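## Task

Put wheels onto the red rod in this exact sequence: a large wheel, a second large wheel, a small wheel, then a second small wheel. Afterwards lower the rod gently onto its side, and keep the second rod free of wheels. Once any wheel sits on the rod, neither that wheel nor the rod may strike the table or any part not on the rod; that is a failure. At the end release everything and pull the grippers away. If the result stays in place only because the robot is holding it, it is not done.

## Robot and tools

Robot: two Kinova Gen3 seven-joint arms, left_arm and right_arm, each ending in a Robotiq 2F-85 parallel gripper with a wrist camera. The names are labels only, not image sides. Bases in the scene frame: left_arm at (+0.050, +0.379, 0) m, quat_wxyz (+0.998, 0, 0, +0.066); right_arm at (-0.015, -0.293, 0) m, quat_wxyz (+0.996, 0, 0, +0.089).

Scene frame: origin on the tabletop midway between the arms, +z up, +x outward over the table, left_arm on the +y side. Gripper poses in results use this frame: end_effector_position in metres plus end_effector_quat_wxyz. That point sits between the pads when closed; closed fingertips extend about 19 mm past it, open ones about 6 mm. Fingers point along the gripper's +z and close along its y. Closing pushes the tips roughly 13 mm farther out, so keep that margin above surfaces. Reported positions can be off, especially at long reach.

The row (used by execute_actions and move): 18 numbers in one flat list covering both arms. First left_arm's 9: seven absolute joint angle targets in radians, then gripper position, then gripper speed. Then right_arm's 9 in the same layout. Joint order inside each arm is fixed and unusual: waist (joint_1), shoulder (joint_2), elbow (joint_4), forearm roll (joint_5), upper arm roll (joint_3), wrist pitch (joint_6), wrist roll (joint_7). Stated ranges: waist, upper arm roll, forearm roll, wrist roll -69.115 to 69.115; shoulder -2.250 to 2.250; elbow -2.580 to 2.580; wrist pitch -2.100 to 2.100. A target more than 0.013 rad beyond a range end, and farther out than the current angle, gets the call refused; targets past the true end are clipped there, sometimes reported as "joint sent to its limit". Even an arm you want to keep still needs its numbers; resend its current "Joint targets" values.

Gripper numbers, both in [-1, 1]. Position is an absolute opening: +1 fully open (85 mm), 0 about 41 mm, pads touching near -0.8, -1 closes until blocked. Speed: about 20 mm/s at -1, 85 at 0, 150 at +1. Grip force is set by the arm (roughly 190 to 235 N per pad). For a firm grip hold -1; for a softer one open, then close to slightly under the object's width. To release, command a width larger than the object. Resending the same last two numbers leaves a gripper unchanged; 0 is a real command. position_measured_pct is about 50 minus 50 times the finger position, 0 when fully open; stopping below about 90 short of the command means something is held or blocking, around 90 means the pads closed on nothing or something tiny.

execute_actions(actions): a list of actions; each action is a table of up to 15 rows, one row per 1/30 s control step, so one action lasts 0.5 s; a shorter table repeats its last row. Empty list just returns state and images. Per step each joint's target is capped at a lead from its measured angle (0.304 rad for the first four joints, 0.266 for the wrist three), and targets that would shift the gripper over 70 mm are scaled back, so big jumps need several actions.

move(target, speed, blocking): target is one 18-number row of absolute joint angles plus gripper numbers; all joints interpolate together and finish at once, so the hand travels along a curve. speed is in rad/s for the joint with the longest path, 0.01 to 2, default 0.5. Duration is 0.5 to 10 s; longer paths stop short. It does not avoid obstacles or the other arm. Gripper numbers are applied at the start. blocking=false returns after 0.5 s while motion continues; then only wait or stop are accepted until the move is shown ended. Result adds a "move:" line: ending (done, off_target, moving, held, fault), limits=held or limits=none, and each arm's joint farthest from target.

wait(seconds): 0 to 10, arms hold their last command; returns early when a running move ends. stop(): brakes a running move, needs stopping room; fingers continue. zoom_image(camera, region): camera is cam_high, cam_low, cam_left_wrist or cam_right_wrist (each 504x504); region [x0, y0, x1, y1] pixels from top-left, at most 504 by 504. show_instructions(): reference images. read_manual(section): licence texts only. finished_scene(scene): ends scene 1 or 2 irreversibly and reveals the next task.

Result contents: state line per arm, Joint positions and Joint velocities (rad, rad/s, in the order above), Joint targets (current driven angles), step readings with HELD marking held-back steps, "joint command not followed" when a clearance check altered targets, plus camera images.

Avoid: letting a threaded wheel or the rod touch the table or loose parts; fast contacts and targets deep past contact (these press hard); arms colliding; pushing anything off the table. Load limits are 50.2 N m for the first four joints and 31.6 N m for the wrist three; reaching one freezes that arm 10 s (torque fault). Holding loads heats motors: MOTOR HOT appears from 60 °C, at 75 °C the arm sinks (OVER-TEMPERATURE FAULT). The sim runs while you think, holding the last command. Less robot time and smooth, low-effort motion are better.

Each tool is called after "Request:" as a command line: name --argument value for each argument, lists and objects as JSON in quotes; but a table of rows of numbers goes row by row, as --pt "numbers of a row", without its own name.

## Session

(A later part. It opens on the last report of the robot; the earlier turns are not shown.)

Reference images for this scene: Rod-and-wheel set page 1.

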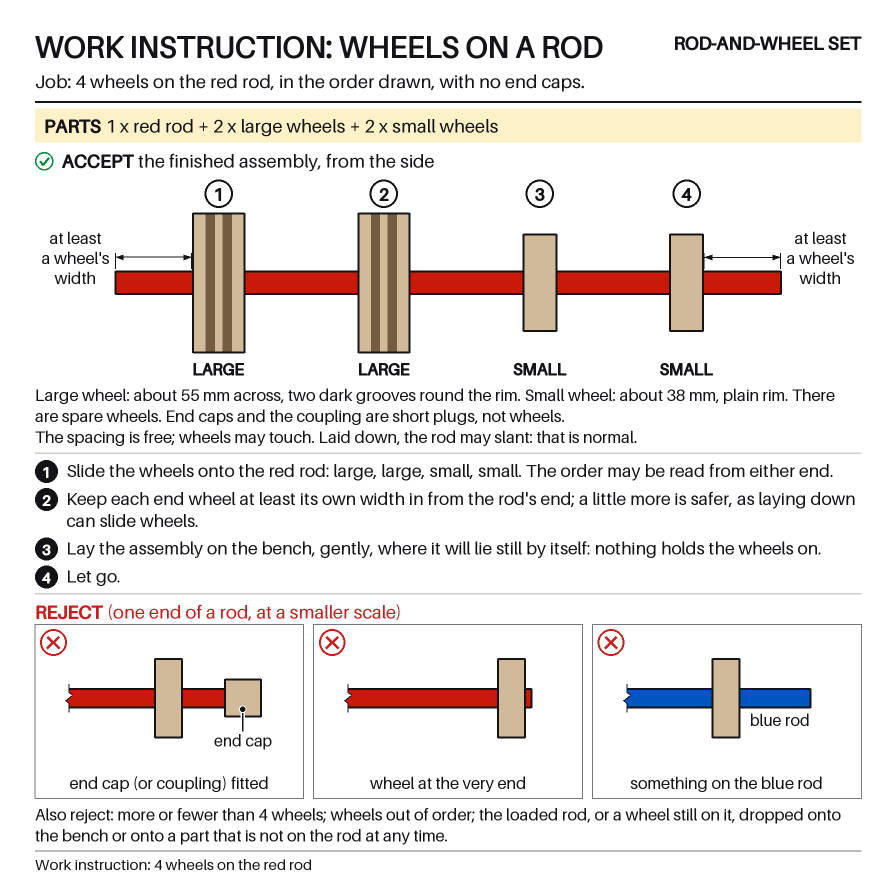

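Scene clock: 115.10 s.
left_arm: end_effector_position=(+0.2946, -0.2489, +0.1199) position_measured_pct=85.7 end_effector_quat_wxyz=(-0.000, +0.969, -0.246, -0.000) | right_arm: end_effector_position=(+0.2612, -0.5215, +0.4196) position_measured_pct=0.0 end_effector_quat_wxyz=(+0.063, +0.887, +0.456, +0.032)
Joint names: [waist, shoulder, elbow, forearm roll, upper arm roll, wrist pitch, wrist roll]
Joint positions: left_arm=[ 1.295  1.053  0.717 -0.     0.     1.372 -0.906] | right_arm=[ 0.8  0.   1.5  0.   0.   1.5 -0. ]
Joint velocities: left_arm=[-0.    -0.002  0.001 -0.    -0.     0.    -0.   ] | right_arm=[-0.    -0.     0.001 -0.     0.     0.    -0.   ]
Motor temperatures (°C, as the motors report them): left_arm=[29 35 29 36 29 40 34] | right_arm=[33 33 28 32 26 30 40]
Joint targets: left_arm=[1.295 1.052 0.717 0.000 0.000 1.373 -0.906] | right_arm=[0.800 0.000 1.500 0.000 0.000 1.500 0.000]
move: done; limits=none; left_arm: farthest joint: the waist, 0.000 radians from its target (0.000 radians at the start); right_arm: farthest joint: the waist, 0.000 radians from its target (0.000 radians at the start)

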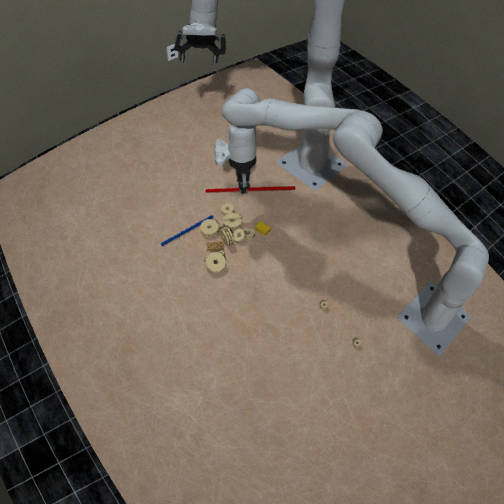

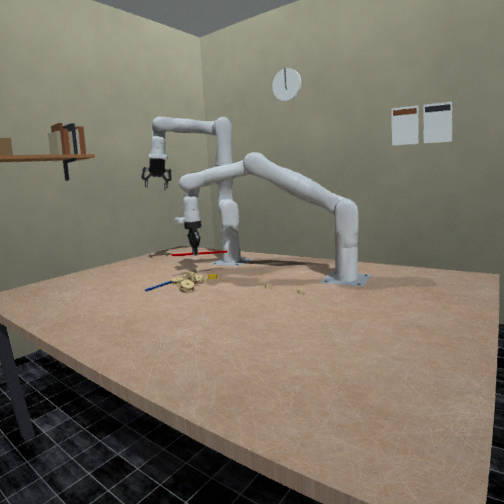

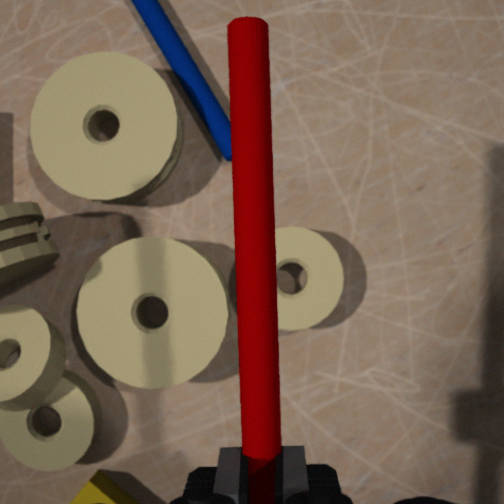

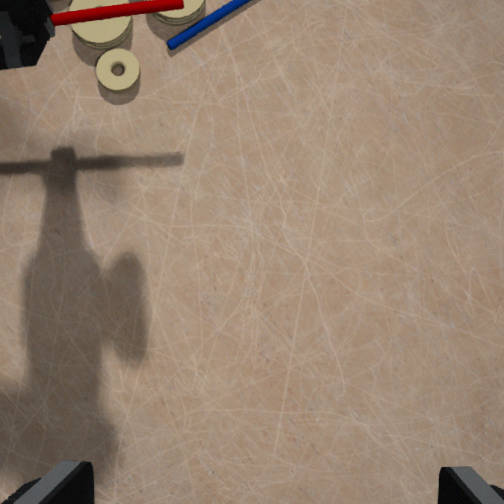

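Request:
move --target '[0.882,0.5,1.9,0,0,-0.044,-1.571,-1,-0.5,0.8,0,1.5,0,0,1.5,0,1,0]' --speed 0.5

Request:
move --target '[0.882,0.9,2.0,0,0,-1.33,-1.571,-1,-0.5,0.8,0,1.5,0,0,1.5,0,1,0]' --speed 0.5

Request:
move --target '[0.882,1.1035,2.291,0,0,-1.8237,-1.571,-1,-0.5,0.8,0,1.5,0,0,1.5,0,1,0]' --speed 0.4

Scene clock: 125.07 s.
left_arm: end_effector_position=(+0.4969, -0.0711, +0.2020) position_measured_pct=85.7 end_effector_quat_wxyz=(+0.140, +0.860, -0.338, +0.356) | right_arm: end_effector_position=(+0.2612, -0.5215, +0.4196) position_measured_pct=0.0 end_effector_quat_wxyz=(+0.063, +0.887, +0.456, +0.032)
Joint names: [waist, shoulder, elbow, forearm roll, upper arm roll, wrist pitch, wrist roll]
Joint positions: left_arm=[ 0.882  0.5    1.9    0.    -0.    -0.044 -1.571] | right_arm=[ 0.8  0.   1.5 -0.   0.   1.5  0. ]
Joint velocities: left_arm=[-0.002 -0.003  0.001 -0.001  0.    -0.    -0.   ] | right_arm=[ 0.     0.    -0.    -0.001  0.    -0.     0.   ]
Motor temperatures (°C, as the motors report them): left_arm=[29 35 29 36 29 40 34] | right_arm=[33 33 28 32 26 30 40]
Joint targets: left_arm=[0.882 0.500 1.900 0.000 0.000 -0.044 -1.571] | right_arm=[0.800 0.000 1.500 0.000 0.000 1.500 0.000]
move: done; limits=none; left_arm: farthest joint: the waist, 0.000 radians from its target (0.413 radians at the start); right_arm: farthest joint: the waist, 0.000 radians from its target (0.000 radians at the start)

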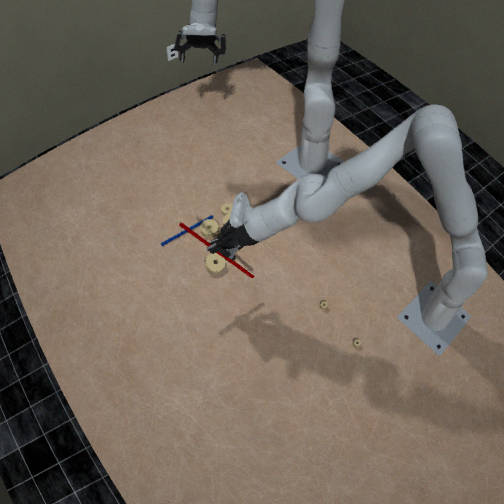

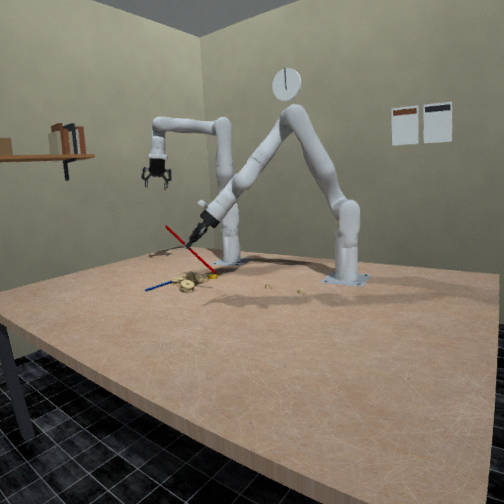

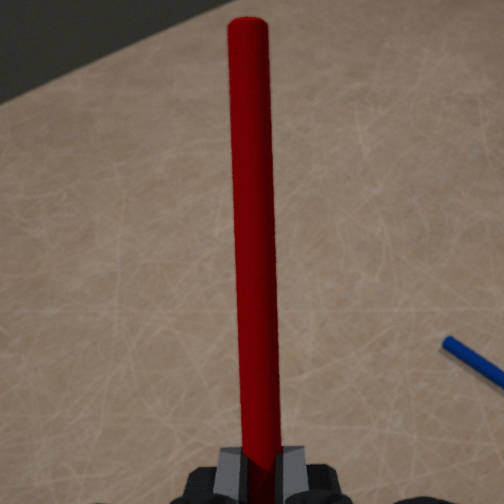

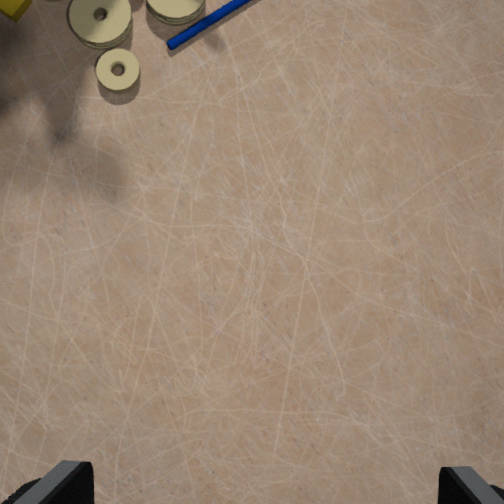

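Scene clock: 128.10 s.
left_arm: end_effector_position=(+0.5570, -0.1268, +0.2416) position_measured_pct=85.7 end_effector_quat_wxyz=(+0.259, +0.658, -0.259, +0.658) | right_arm: end_effector_position=(+0.2612, -0.5215, +0.4196) position_measured_pct=0.0 end_effector_quat_wxyz=(+0.063, +0.887, +0.456, +0.032)
Joint names: [waist, shoulder, elbow, forearm roll, upper arm roll, wrist pitch, wrist roll]
Joint positions: left_arm=[ 0.882  0.9    2.    -0.    -0.    -1.33  -1.571] | right_arm=[ 0.8  0.   1.5  0.   0.   1.5 -0. ]
Joint velocities: left_arm=[ 0.     0.002  0.    -0.001  0.    -0.     0.   ] | right_arm=[ 0.    -0.     0.001 -0.    -0.     0.    -0.   ]
Motor temperatures (°C, as the motors report them): left_arm=[29 35 29 36 29 40 34] | right_arm=[33 33 28 32 26 30 40]
Joint targets: left_arm=[0.882 0.900 2.000 0.000 0.000 -1.330 -1.571] | right_arm=[0.800 0.000 1.500 0.000 0.000 1.500 0.000]
move: done; limits=none; left_arm: farthest joint: the waist, 0.000 radians from its target (0.000 radians at the start); right_arm: farthest joint: the waist, 0.000 radians from its target (0.000 radians at the start)

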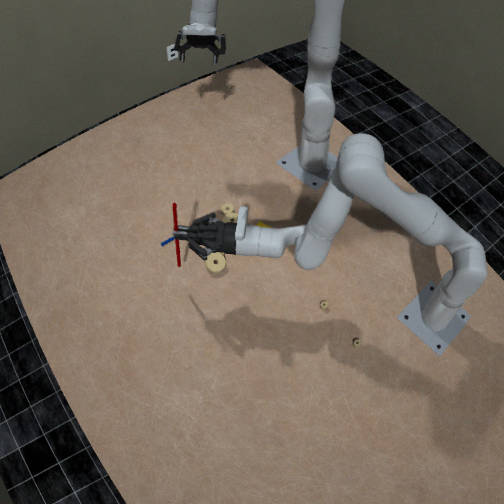

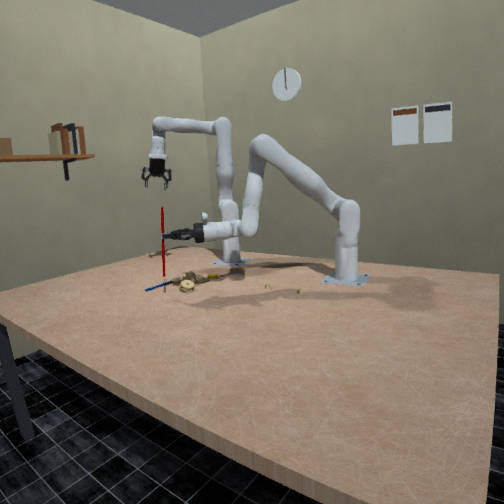

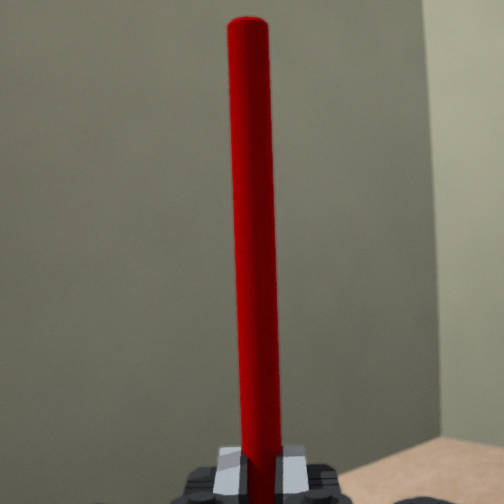

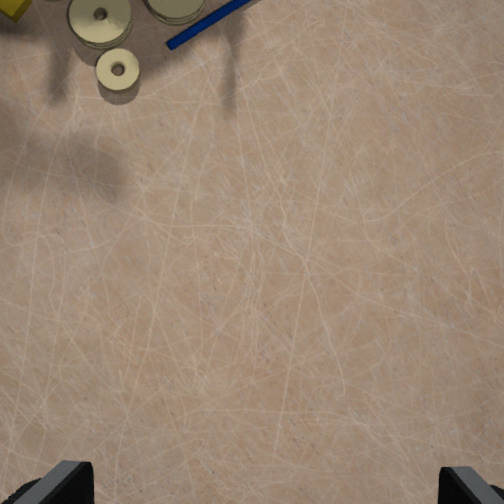

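Scene clock: 129.77 s.
left_arm: end_effector_position=(+0.4781, -0.0534, +0.1702) position_measured_pct=85.7 end_effector_quat_wxyz=(+0.259, +0.658, -0.259, +0.658) | right_arm: end_effector_position=(+0.2612, -0.5215, +0.4196) position_measured_pct=0.0 end_effector_quat_wxyz=(+0.063, +0.887, +0.456, +0.032)
Joint names: [waist, shoulder, elbow, forearm roll, upper arm roll, wrist pitch, wrist roll]
Joint positions: left_arm=[ 0.882  1.103  2.291  0.    -0.    -1.824 -1.571] | right_arm=[ 0.8  0.   1.5  0.   0.   1.5 -0. ]
Joint velocities: left_arm=[ 0.     0.002  0.     0.    -0.001 -0.001 -0.   ] | right_arm=[-0.     0.     0.001  0.    -0.     0.     0.   ]
Motor temperatures (°C, as the motors report them): left_arm=[29 35 29 36 29 40 34] | right_arm=[33 33 28 32 26 30 40]
Joint targets: left_arm=[0.882 1.103 2.291 0.000 0.000 -1.824 -1.571] | right_arm=[0.800 0.000 1.500 0.000 0.000 1.500 0.000]
move: done; limits=none; left_arm: farthest joint: the waist, 0.000 radians from its target (0.000 radians at the start); right_arm: farthest joint: the waist, 0.000 radians from its target (0.000 radians at the start)

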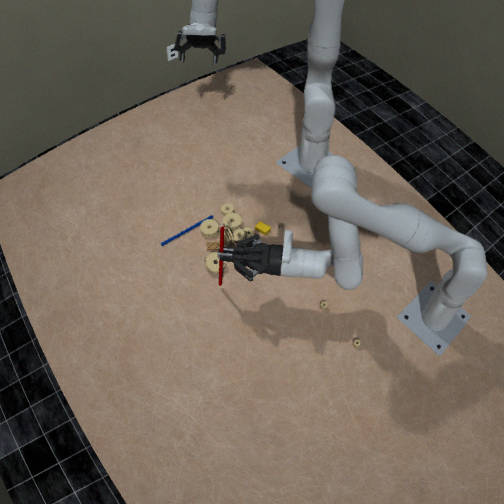

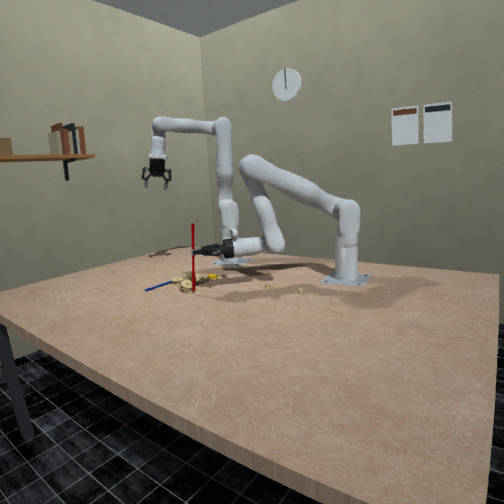

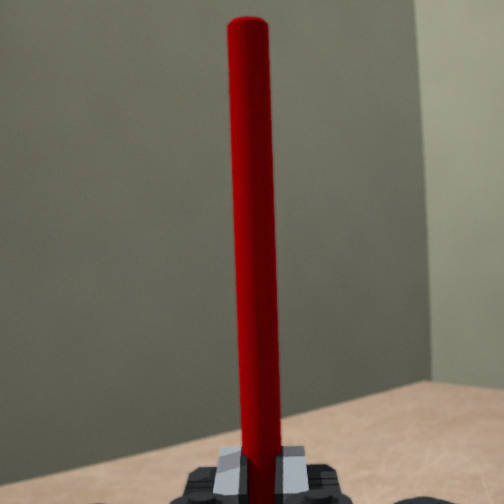

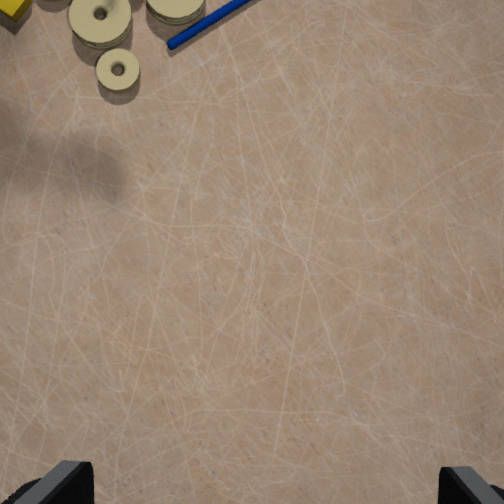

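Request:
zoom_image --camera "cam_low" --region '[130,200,290,320]'

Request:
zoom_image --camera "cam_high" --region '[140,180,320,320]'

Region (130, 200, 290, 320) of cam_low's 504x504 image, scaled by 3.150, with more detail than that image has; it fills the top 378 rows of this view, and the rest is white.

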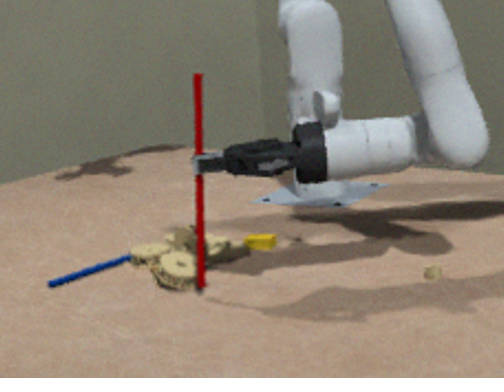

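Region (140, 180, 320, 320) of cam_high's 504x504 image, scaled by 2.800, with more detail than that image has.

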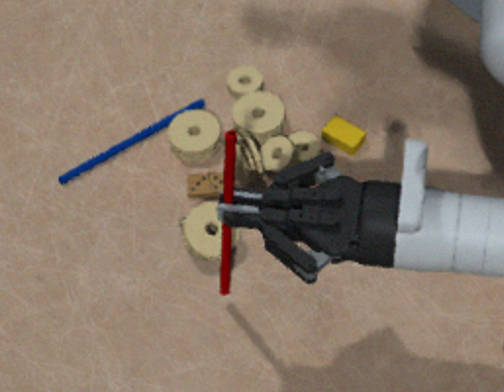

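Request:
move --target '[0.882,1.0096,2.3215,0,0,-1.7603,-1.571,-1,-0.5,0.8,0,1.5,0,0,1.5,0,1,0]' --speed 0.2

Scene clock: 144.13 s.
left_arm: end_effector_position=(+0.4780, -0.0533, +0.1998) position_measured_pct=85.7 end_effector_quat_wxyz=(+0.259, +0.658, -0.259, +0.658) | right_arm: end_effector_position=(+0.2612, -0.5215, +0.4196) position_measured_pct=0.0 end_effector_quat_wxyz=(+0.063, +0.887, +0.456, +0.032)
Joint names: [waist, shoulder, elbow, forearm roll, upper arm roll, wrist pitch, wrist roll]
Joint positions: left_arm=[ 0.882  1.01   2.321  0.     0.    -1.76  -1.571] | right_arm=[ 0.8  0.   1.5  0.   0.   1.5 -0. ]
Joint velocities: left_arm=[ 0.    -0.002  0.     0.    -0.    -0.001  0.   ] | right_arm=[ 0.001 -0.     0.001 -0.001 -0.    -0.     0.   ]
Motor temperatures (°C, as the motors report them): left_arm=[29 35 29 36 29 40 34] | right_arm=[33 33 28 32 26 30 40]
Joint targets: left_arm=[0.882 1.010 2.322 0.000 0.000 -1.760 -1.571] | right_arm=[0.800 0.000 1.500 0.000 0.000 1.500 0.000]
move: done; limits=none; left_arm: farthest joint: the waist, 0.000 radians from its target (0.000 radians at the start); right_arm: farthest joint: the waist, 0.000 radians from its target (0.000 radians at the start)

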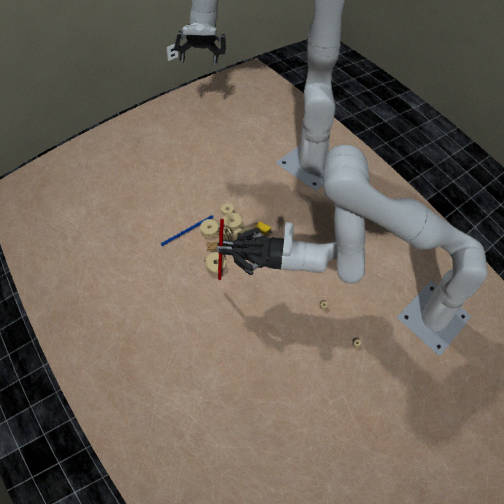

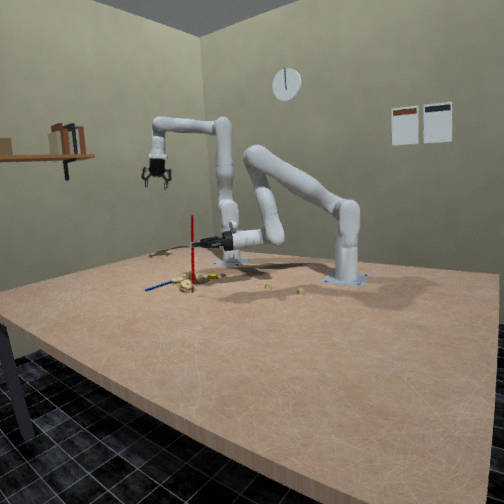

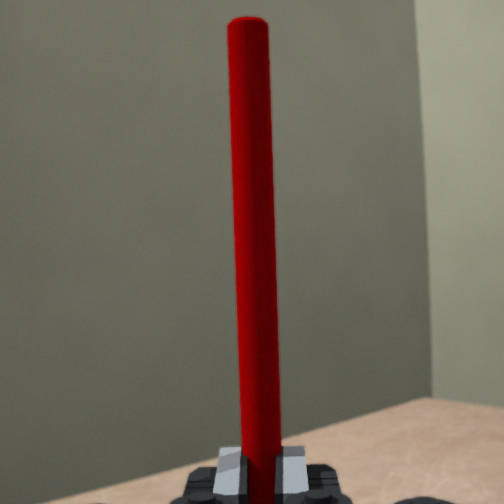

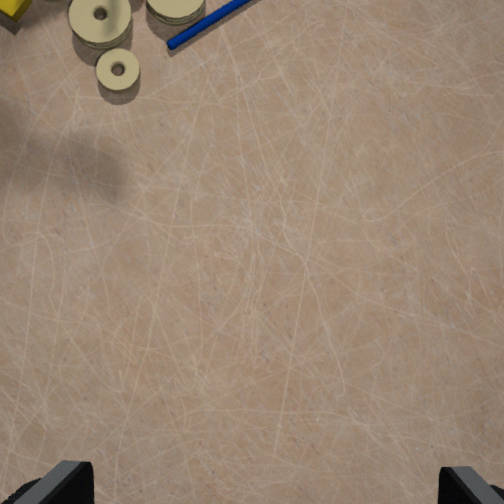

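Request:
move --target '[0.882,1.0096,2.3215,0,0,-1.7603,-1.571,-1,-0.5,-0.0664,0.3443,1.9997,0,0,0.7976,0,1,0]' --speed 0.6

Scene clock: 152.30 s.
left_arm: end_effector_position=(+0.4781, -0.0534, +0.2000) position_measured_pct=85.7 end_effector_quat_wxyz=(+0.259, +0.658, -0.259, +0.658) | right_arm: end_effector_position=(+0.3471, -0.2283, +0.1500) position_measured_pct=0.0 end_effector_quat_wxyz=(+0.000, +0.615, +0.788, +0.000)
Joint names: [waist, shoulder, elbow, forearm roll, upper arm roll, wrist pitch, wrist roll]
Joint positions: left_arm=[ 0.882  1.01   2.321 -0.     0.    -1.76  -1.571] | right_arm=[-0.066  0.344  2.    -0.    -0.     0.798  0.   ]
Joint velocities: left_arm=[ 0.001 -0.    -0.     0.001  0.    -0.     0.   ] | right_arm=[-0.003  0.001 -0.001  0.     0.     0.    -0.   ]
Motor temperatures (°C, as the motors report them): left_arm=[29 35 29 36 29 40 34] | right_arm=[33 32 28 32 26 30 40]
Joint targets: left_arm=[0.882 1.010 2.322 0.000 0.000 -1.760 -1.571] | right_arm=[-0.066 0.344 2.000 0.000 0.000 0.798 0.000]
move: done; limits=none; left_arm: farthest joint: the waist, 0.000 radians from its target (0.000 radians at the start); right_arm: farthest joint: the waist, 0.000 radians from its target (0.866 radians at the start)

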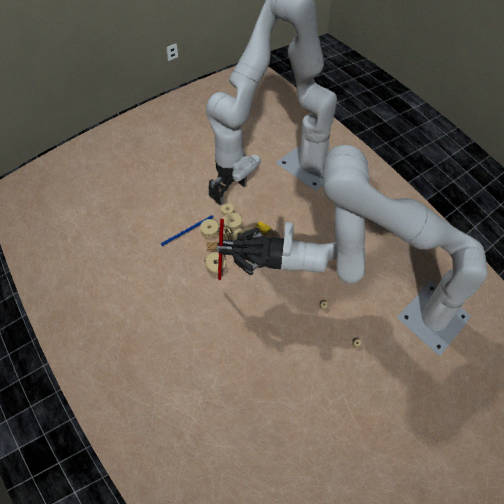

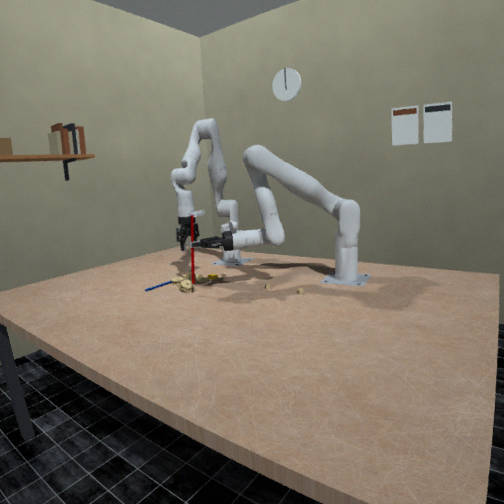

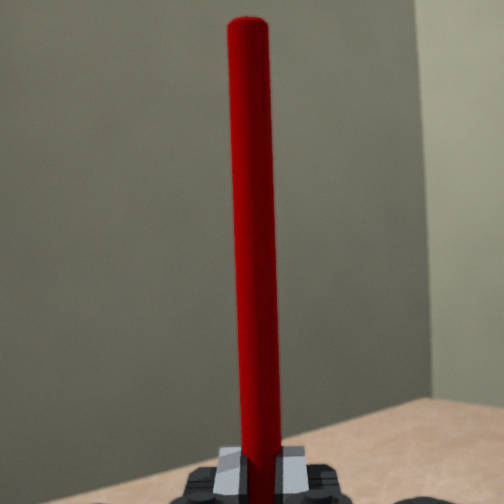

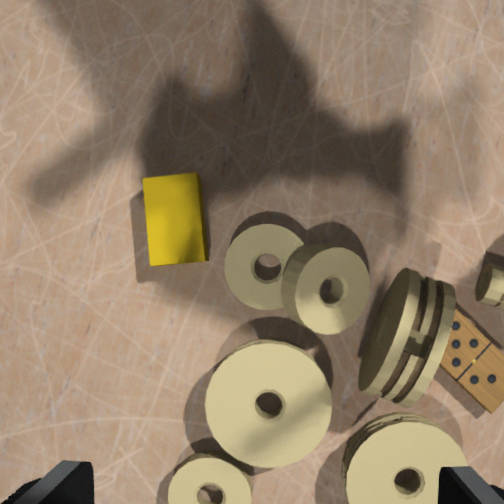

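Request:
move --target '[0.882,1.0096,2.3215,0,0,-1.7603,-1.571,-1,-0.5,-0.0737,0.5094,2.0997,0,0,0.5325,-1.089,0.5,0]' --speed 0.6

Scene clock: 180.23 s.
left_arm: end_effector_position=(+0.4781, -0.0534, +0.2000) position_measured_pct=85.7 end_effector_quat_wxyz=(+0.259, +0.658, -0.259, +0.658) | right_arm: end_effector_position=(+0.3445, -0.2261, +0.0701) position_measured_pct=25.0 end_effector_quat_wxyz=(+0.000, +0.933, +0.359, +0.000)
Joint names: [waist, shoulder, elbow, forearm roll, upper arm roll, wrist pitch, wrist roll]
Joint positions: left_arm=[ 0.882  1.01   2.321 -0.     0.    -1.76  -1.571] | right_arm=[-0.074  0.509  2.1   -0.    -0.     0.533 -1.089]
Joint velocities: left_arm=[ 0.     0.     0.     0.001 -0.    -0.001  0.   ] | right_arm=[-0.     0.002  0.    -0.     0.    -0.    -0.   ]
Motor temperatures (°C, as the motors report them): left_arm=[29 35 29 36 29 40 34] | right_arm=[33 32 28 32 26 30 40]
Joint targets: left_arm=[0.882 1.010 2.322 0.000 0.000 -1.760 -1.571] | right_arm=[-0.074 0.509 2.100 0.000 0.000 0.532 -1.089]
move: done; limits=none; left_arm: farthest joint: the waist, 0.000 radians from its target (0.000 radians at the start); right_arm: farthest joint: the waist, 0.000 radians from its target (0.007 radians at the start)

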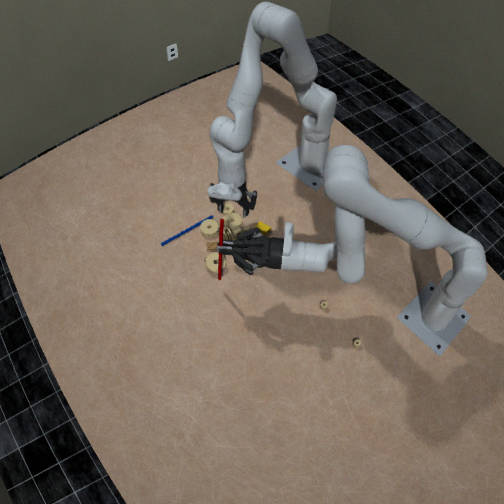

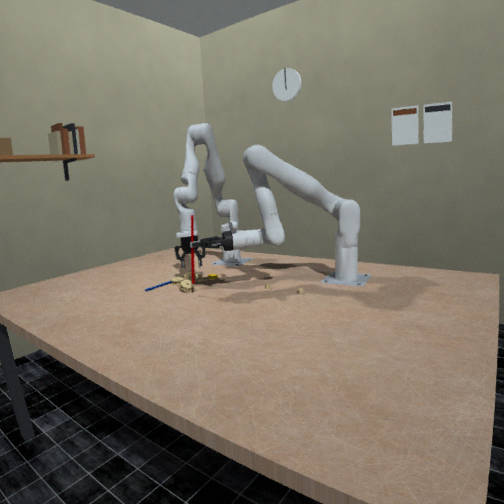

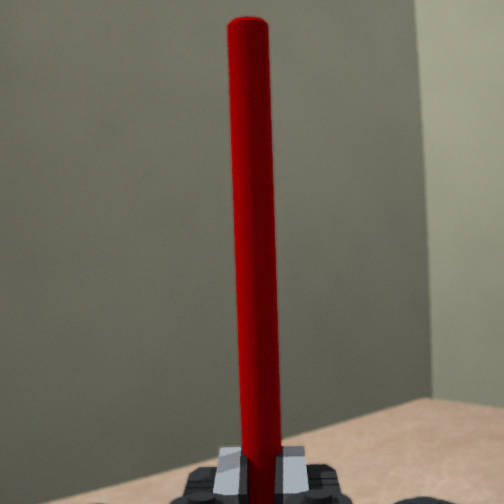

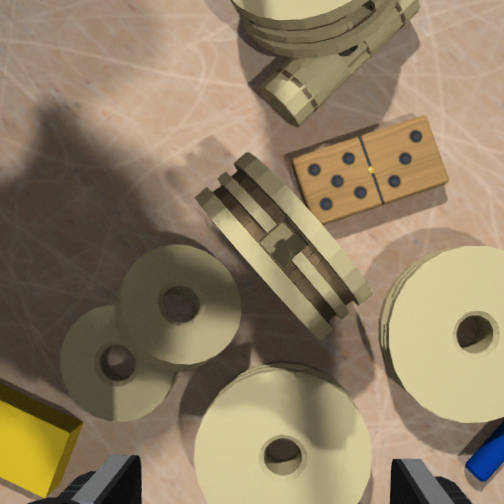

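Request:
move --target '[0.882,1.0096,2.3215,0,0,-1.7603,-1.571,-1,-0.5,-0.0662,0.5626,2.1029,0,0,0.4761,-1.081,0.58,0]' --speed 0.15

Scene clock: 187.10 s.
left_arm: end_effector_position=(+0.4781, -0.0534, +0.2000) position_measured_pct=85.7 end_effector_quat_wxyz=(+0.259, +0.658, -0.259, +0.658) | right_arm: end_effector_position=(+0.3486, -0.2279, +0.0501) position_measured_pct=21.0 end_effector_quat_wxyz=(+0.000, +0.933, +0.359, +0.000)
Joint names: [waist, shoulder, elbow, forearm roll, upper arm roll, wrist pitch, wrist roll]
Joint positions: left_arm=[ 0.882  1.01   2.321 -0.     0.    -1.76  -1.571] | right_arm=[-0.066  0.562  2.103  0.     0.     0.476 -1.081]
Joint velocities: left_arm=[-0.     0.001 -0.    -0.     0.     0.001  0.   ] | right_arm=[ 0.001  0.003 -0.001 -0.    -0.    -0.    -0.   ]
Motor temperatures (°C, as the motors report them): left_arm=[29 35 29 36 29 40 34] | right_arm=[33 32 28 32 26 30 40]
Joint targets: left_arm=[0.882 1.010 2.322 0.000 0.000 -1.760 -1.571] | right_arm=[-0.066 0.563 2.103 0.000 0.000 0.476 -1.081]
move: done; limits=none; left_arm: farthest joint: the waist, 0.000 radians from its target (0.000 radians at the start); right_arm: farthest joint: the waist, 0.000 radians from its target (0.008 radians at the start)

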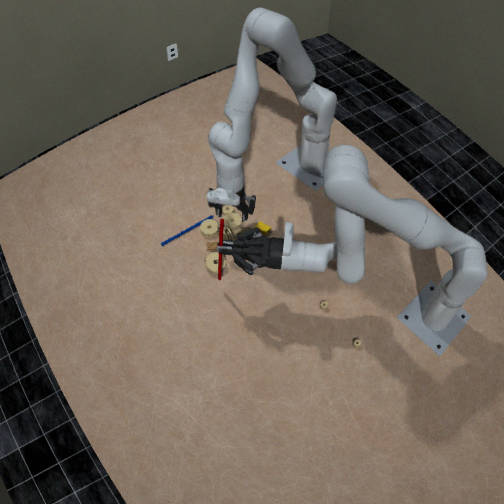

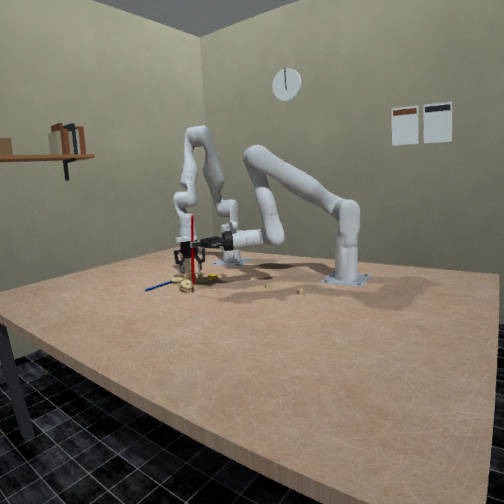

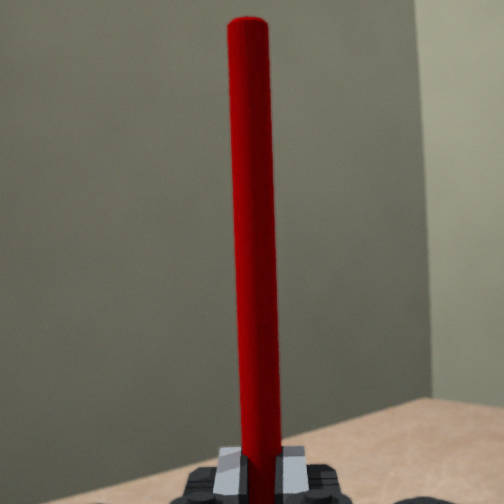

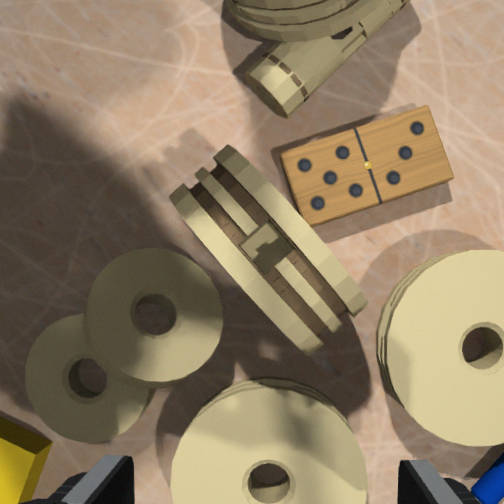

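Request:
move --target '[0.882,1.0096,2.3215,0,0,-1.7603,-1.571,-1,-0.5,-0.0662,0.6330,2.1184,0,0,0.3902,-1.081,0.58,0]' --speed 0.06

Scene clock: 190.00 s.
left_arm: end_effector_position=(+0.4781, -0.0534, +0.2000) position_measured_pct=85.7 end_effector_quat_wxyz=(+0.259, +0.658, -0.259, +0.658) | right_arm: end_effector_position=(+0.3485, -0.2279, +0.0221) position_measured_pct=21.0 end_effector_quat_wxyz=(+0.000, +0.933, +0.359, +0.000)
Joint names: [waist, shoulder, elbow, forearm roll, upper arm roll, wrist pitch, wrist roll]
Joint positions: left_arm=[ 0.882  1.01   2.321 -0.     0.    -1.76  -1.571] | right_arm=[-0.066  0.633  2.118 -0.    -0.     0.39  -1.081]
Joint velocities: left_arm=[ 0.     0.    -0.    -0.001  0.     0.    -0.   ] | right_arm=[-0.     0.002  0.001  0.     0.    -0.     0.   ]
Motor temperatures (°C, as the motors report them): left_arm=[29 35 29 36 29 40 34] | right_arm=[33 32 28 32 26 30 40]
Joint targets: left_arm=[0.882 1.010 2.322 0.000 0.000 -1.760 -1.571] | right_arm=[-0.066 0.633 2.118 0.000 0.000 0.390 -1.081]
move: done; limits=none; left_arm: farthest joint: the waist, 0.000 radians from its target (0.000 radians at the start); right_arm: farthest joint: the waist, 0.000 radians from its target (0.000 radians at the start)

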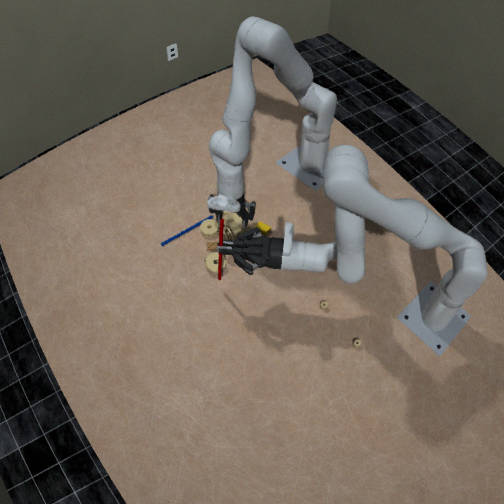

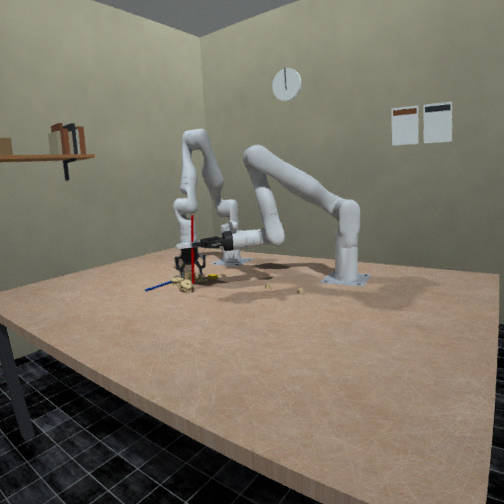

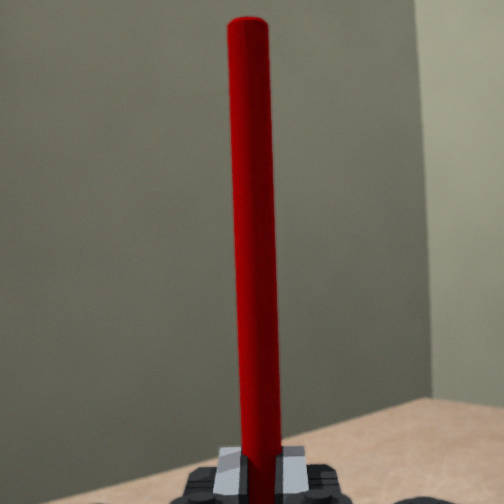

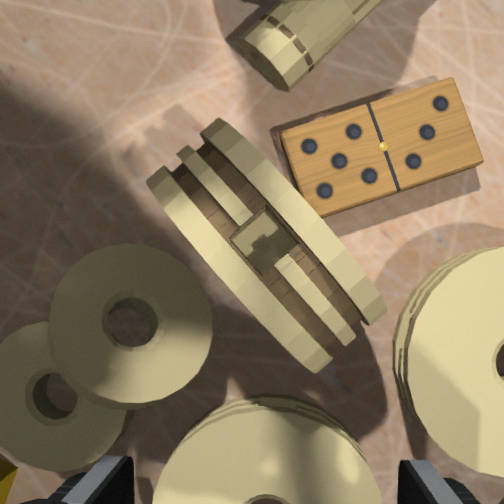

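Request:
execute_actions --actions '[[[0.882,1.0096,2.3215,0,0,-1.7603,-1.571,-1,-0.5,-0.0662,0.6330,2.1184,0,0,0.3902,-1.081,-1,-0.5]],[[0.882,1.0096,2.3215,0,0,-1.7603,-1.571,-1,-0.5,-0.0662,0.6330,2.1184,0,0,0.3902,-1.081,-1,-0.5]]]'

Scene clock: 192.57 s.
left_arm: end_effector_position=(+0.4781, -0.0534, +0.2000) position_measured_pct=85.7 end_effector_quat_wxyz=(+0.259, +0.658, -0.259, +0.658) | right_arm: end_effector_position=(+0.3486, -0.2279, +0.0232) position_measured_pct=39.3 end_effector_quat_wxyz=(+0.000, +0.933, +0.359, +0.001)
Joint names: [waist, shoulder, elbow, forearm roll, upper arm roll, wrist pitch, wrist roll]
Joint positions: left_arm=[ 0.882  1.01   2.321 -0.     0.    -1.76  -1.571] | right_arm=[-0.066  0.63   2.119 -0.     0.     0.392 -1.081]
Joint velocities: left_arm=[-0.     0.     0.     0.001 -0.     0.     0.   ] | right_arm=[-0.     0.     0.001  0.    -0.     0.    -0.   ]
Motor temperatures (°C, as the motors report them): left_arm=[29 35 29 36 29 40 34] | right_arm=[33 33 28 32 26 30 40]
Joint targets: left_arm=[0.882 1.010 2.322 0.000 0.000 -1.760 -1.571] | right_arm=[-0.066 0.633 2.118 0.000 0.000 0.390 -1.081]
Step readings (joint positions; steps 1 to 15: 1st action; 16 to 30: 2nd action):
0: left_arm=[0.882 1.010 2.321 -0.000 0.000 -1.760 -1.571] | right_arm=[-0.066 0.633 2.118 0.000 0.000 0.390 -1.081]
1: left_arm=[0.882 1.010 2.321 -0.000 0.000 -1.760 -1.571] | right_arm=[-0.066 0.633 2.118 0.000 0.000 0.390 -1.081]
2: left_arm=[0.882 1.010 2.321 -0.000 0.000 -1.760 -1.571] | right_arm=[-0.066 0.633 2.118 -0.000 0.000 0.390 -1.081]
4: left_arm=[0.882 1.010 2.321 -0.000 0.000 -1.760 -1.571] | right_arm=[-0.066 0.633 2.118 0.000 0.000 0.390 -1.081]
8: left_arm=[0.882 1.010 2.321 -0.000 0.000 -1.760 -1.571] | right_arm=[-0.066 0.633 2.118 0.000 0.000 0.390 -1.081]
15: left_arm=[0.882 1.010 2.321 -0.000 0.000 -1.760 -1.571] | right_arm=[-0.066 0.630 2.119 -0.000 0.000 0.392 -1.081]
16: left_arm=[0.882 1.010 2.321 -0.000 0.000 -1.760 -1.571] | right_arm=[-0.066 0.630 2.119 -0.000 0.000 0.392 -1.081]
17: left_arm=[0.882 1.010 2.321 -0.000 0.000 -1.760 -1.571] | right_arm=[-0.066 0.630 2.119 -0.000 0.000 0.392 -1.081]
19: left_arm=[0.882 1.010 2.321 -0.000 0.000 -1.760 -1.571] | right_arm=[-0.066 0.630 2.119 -0.000 0.000 0.392 -1.081]
23: left_arm=[0.882 1.010 2.321 -0.000 0.000 -1.760 -1.571] | right_arm=[-0.066 0.630 2.119 -0.000 0.000 0.392 -1.081]
30: Joint positions above

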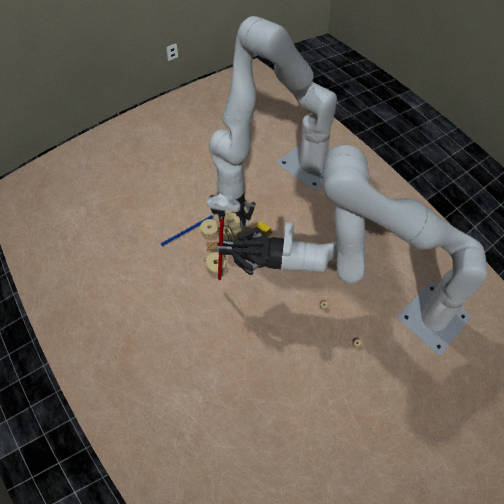

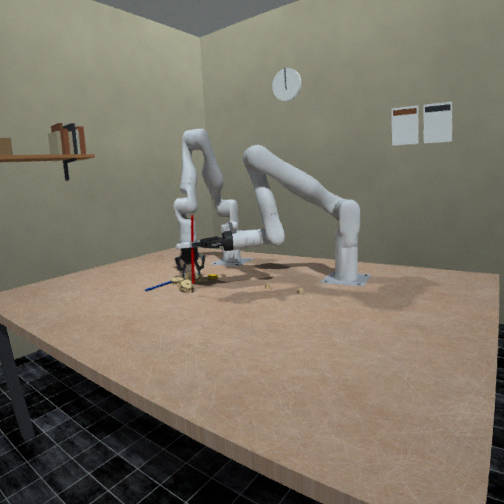

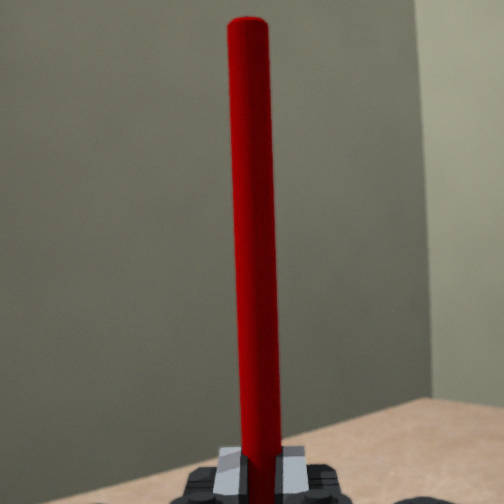

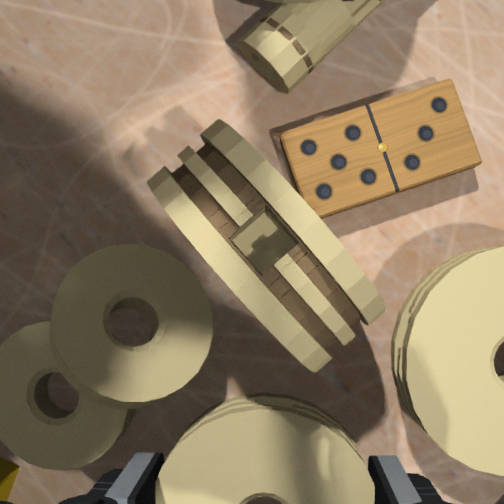

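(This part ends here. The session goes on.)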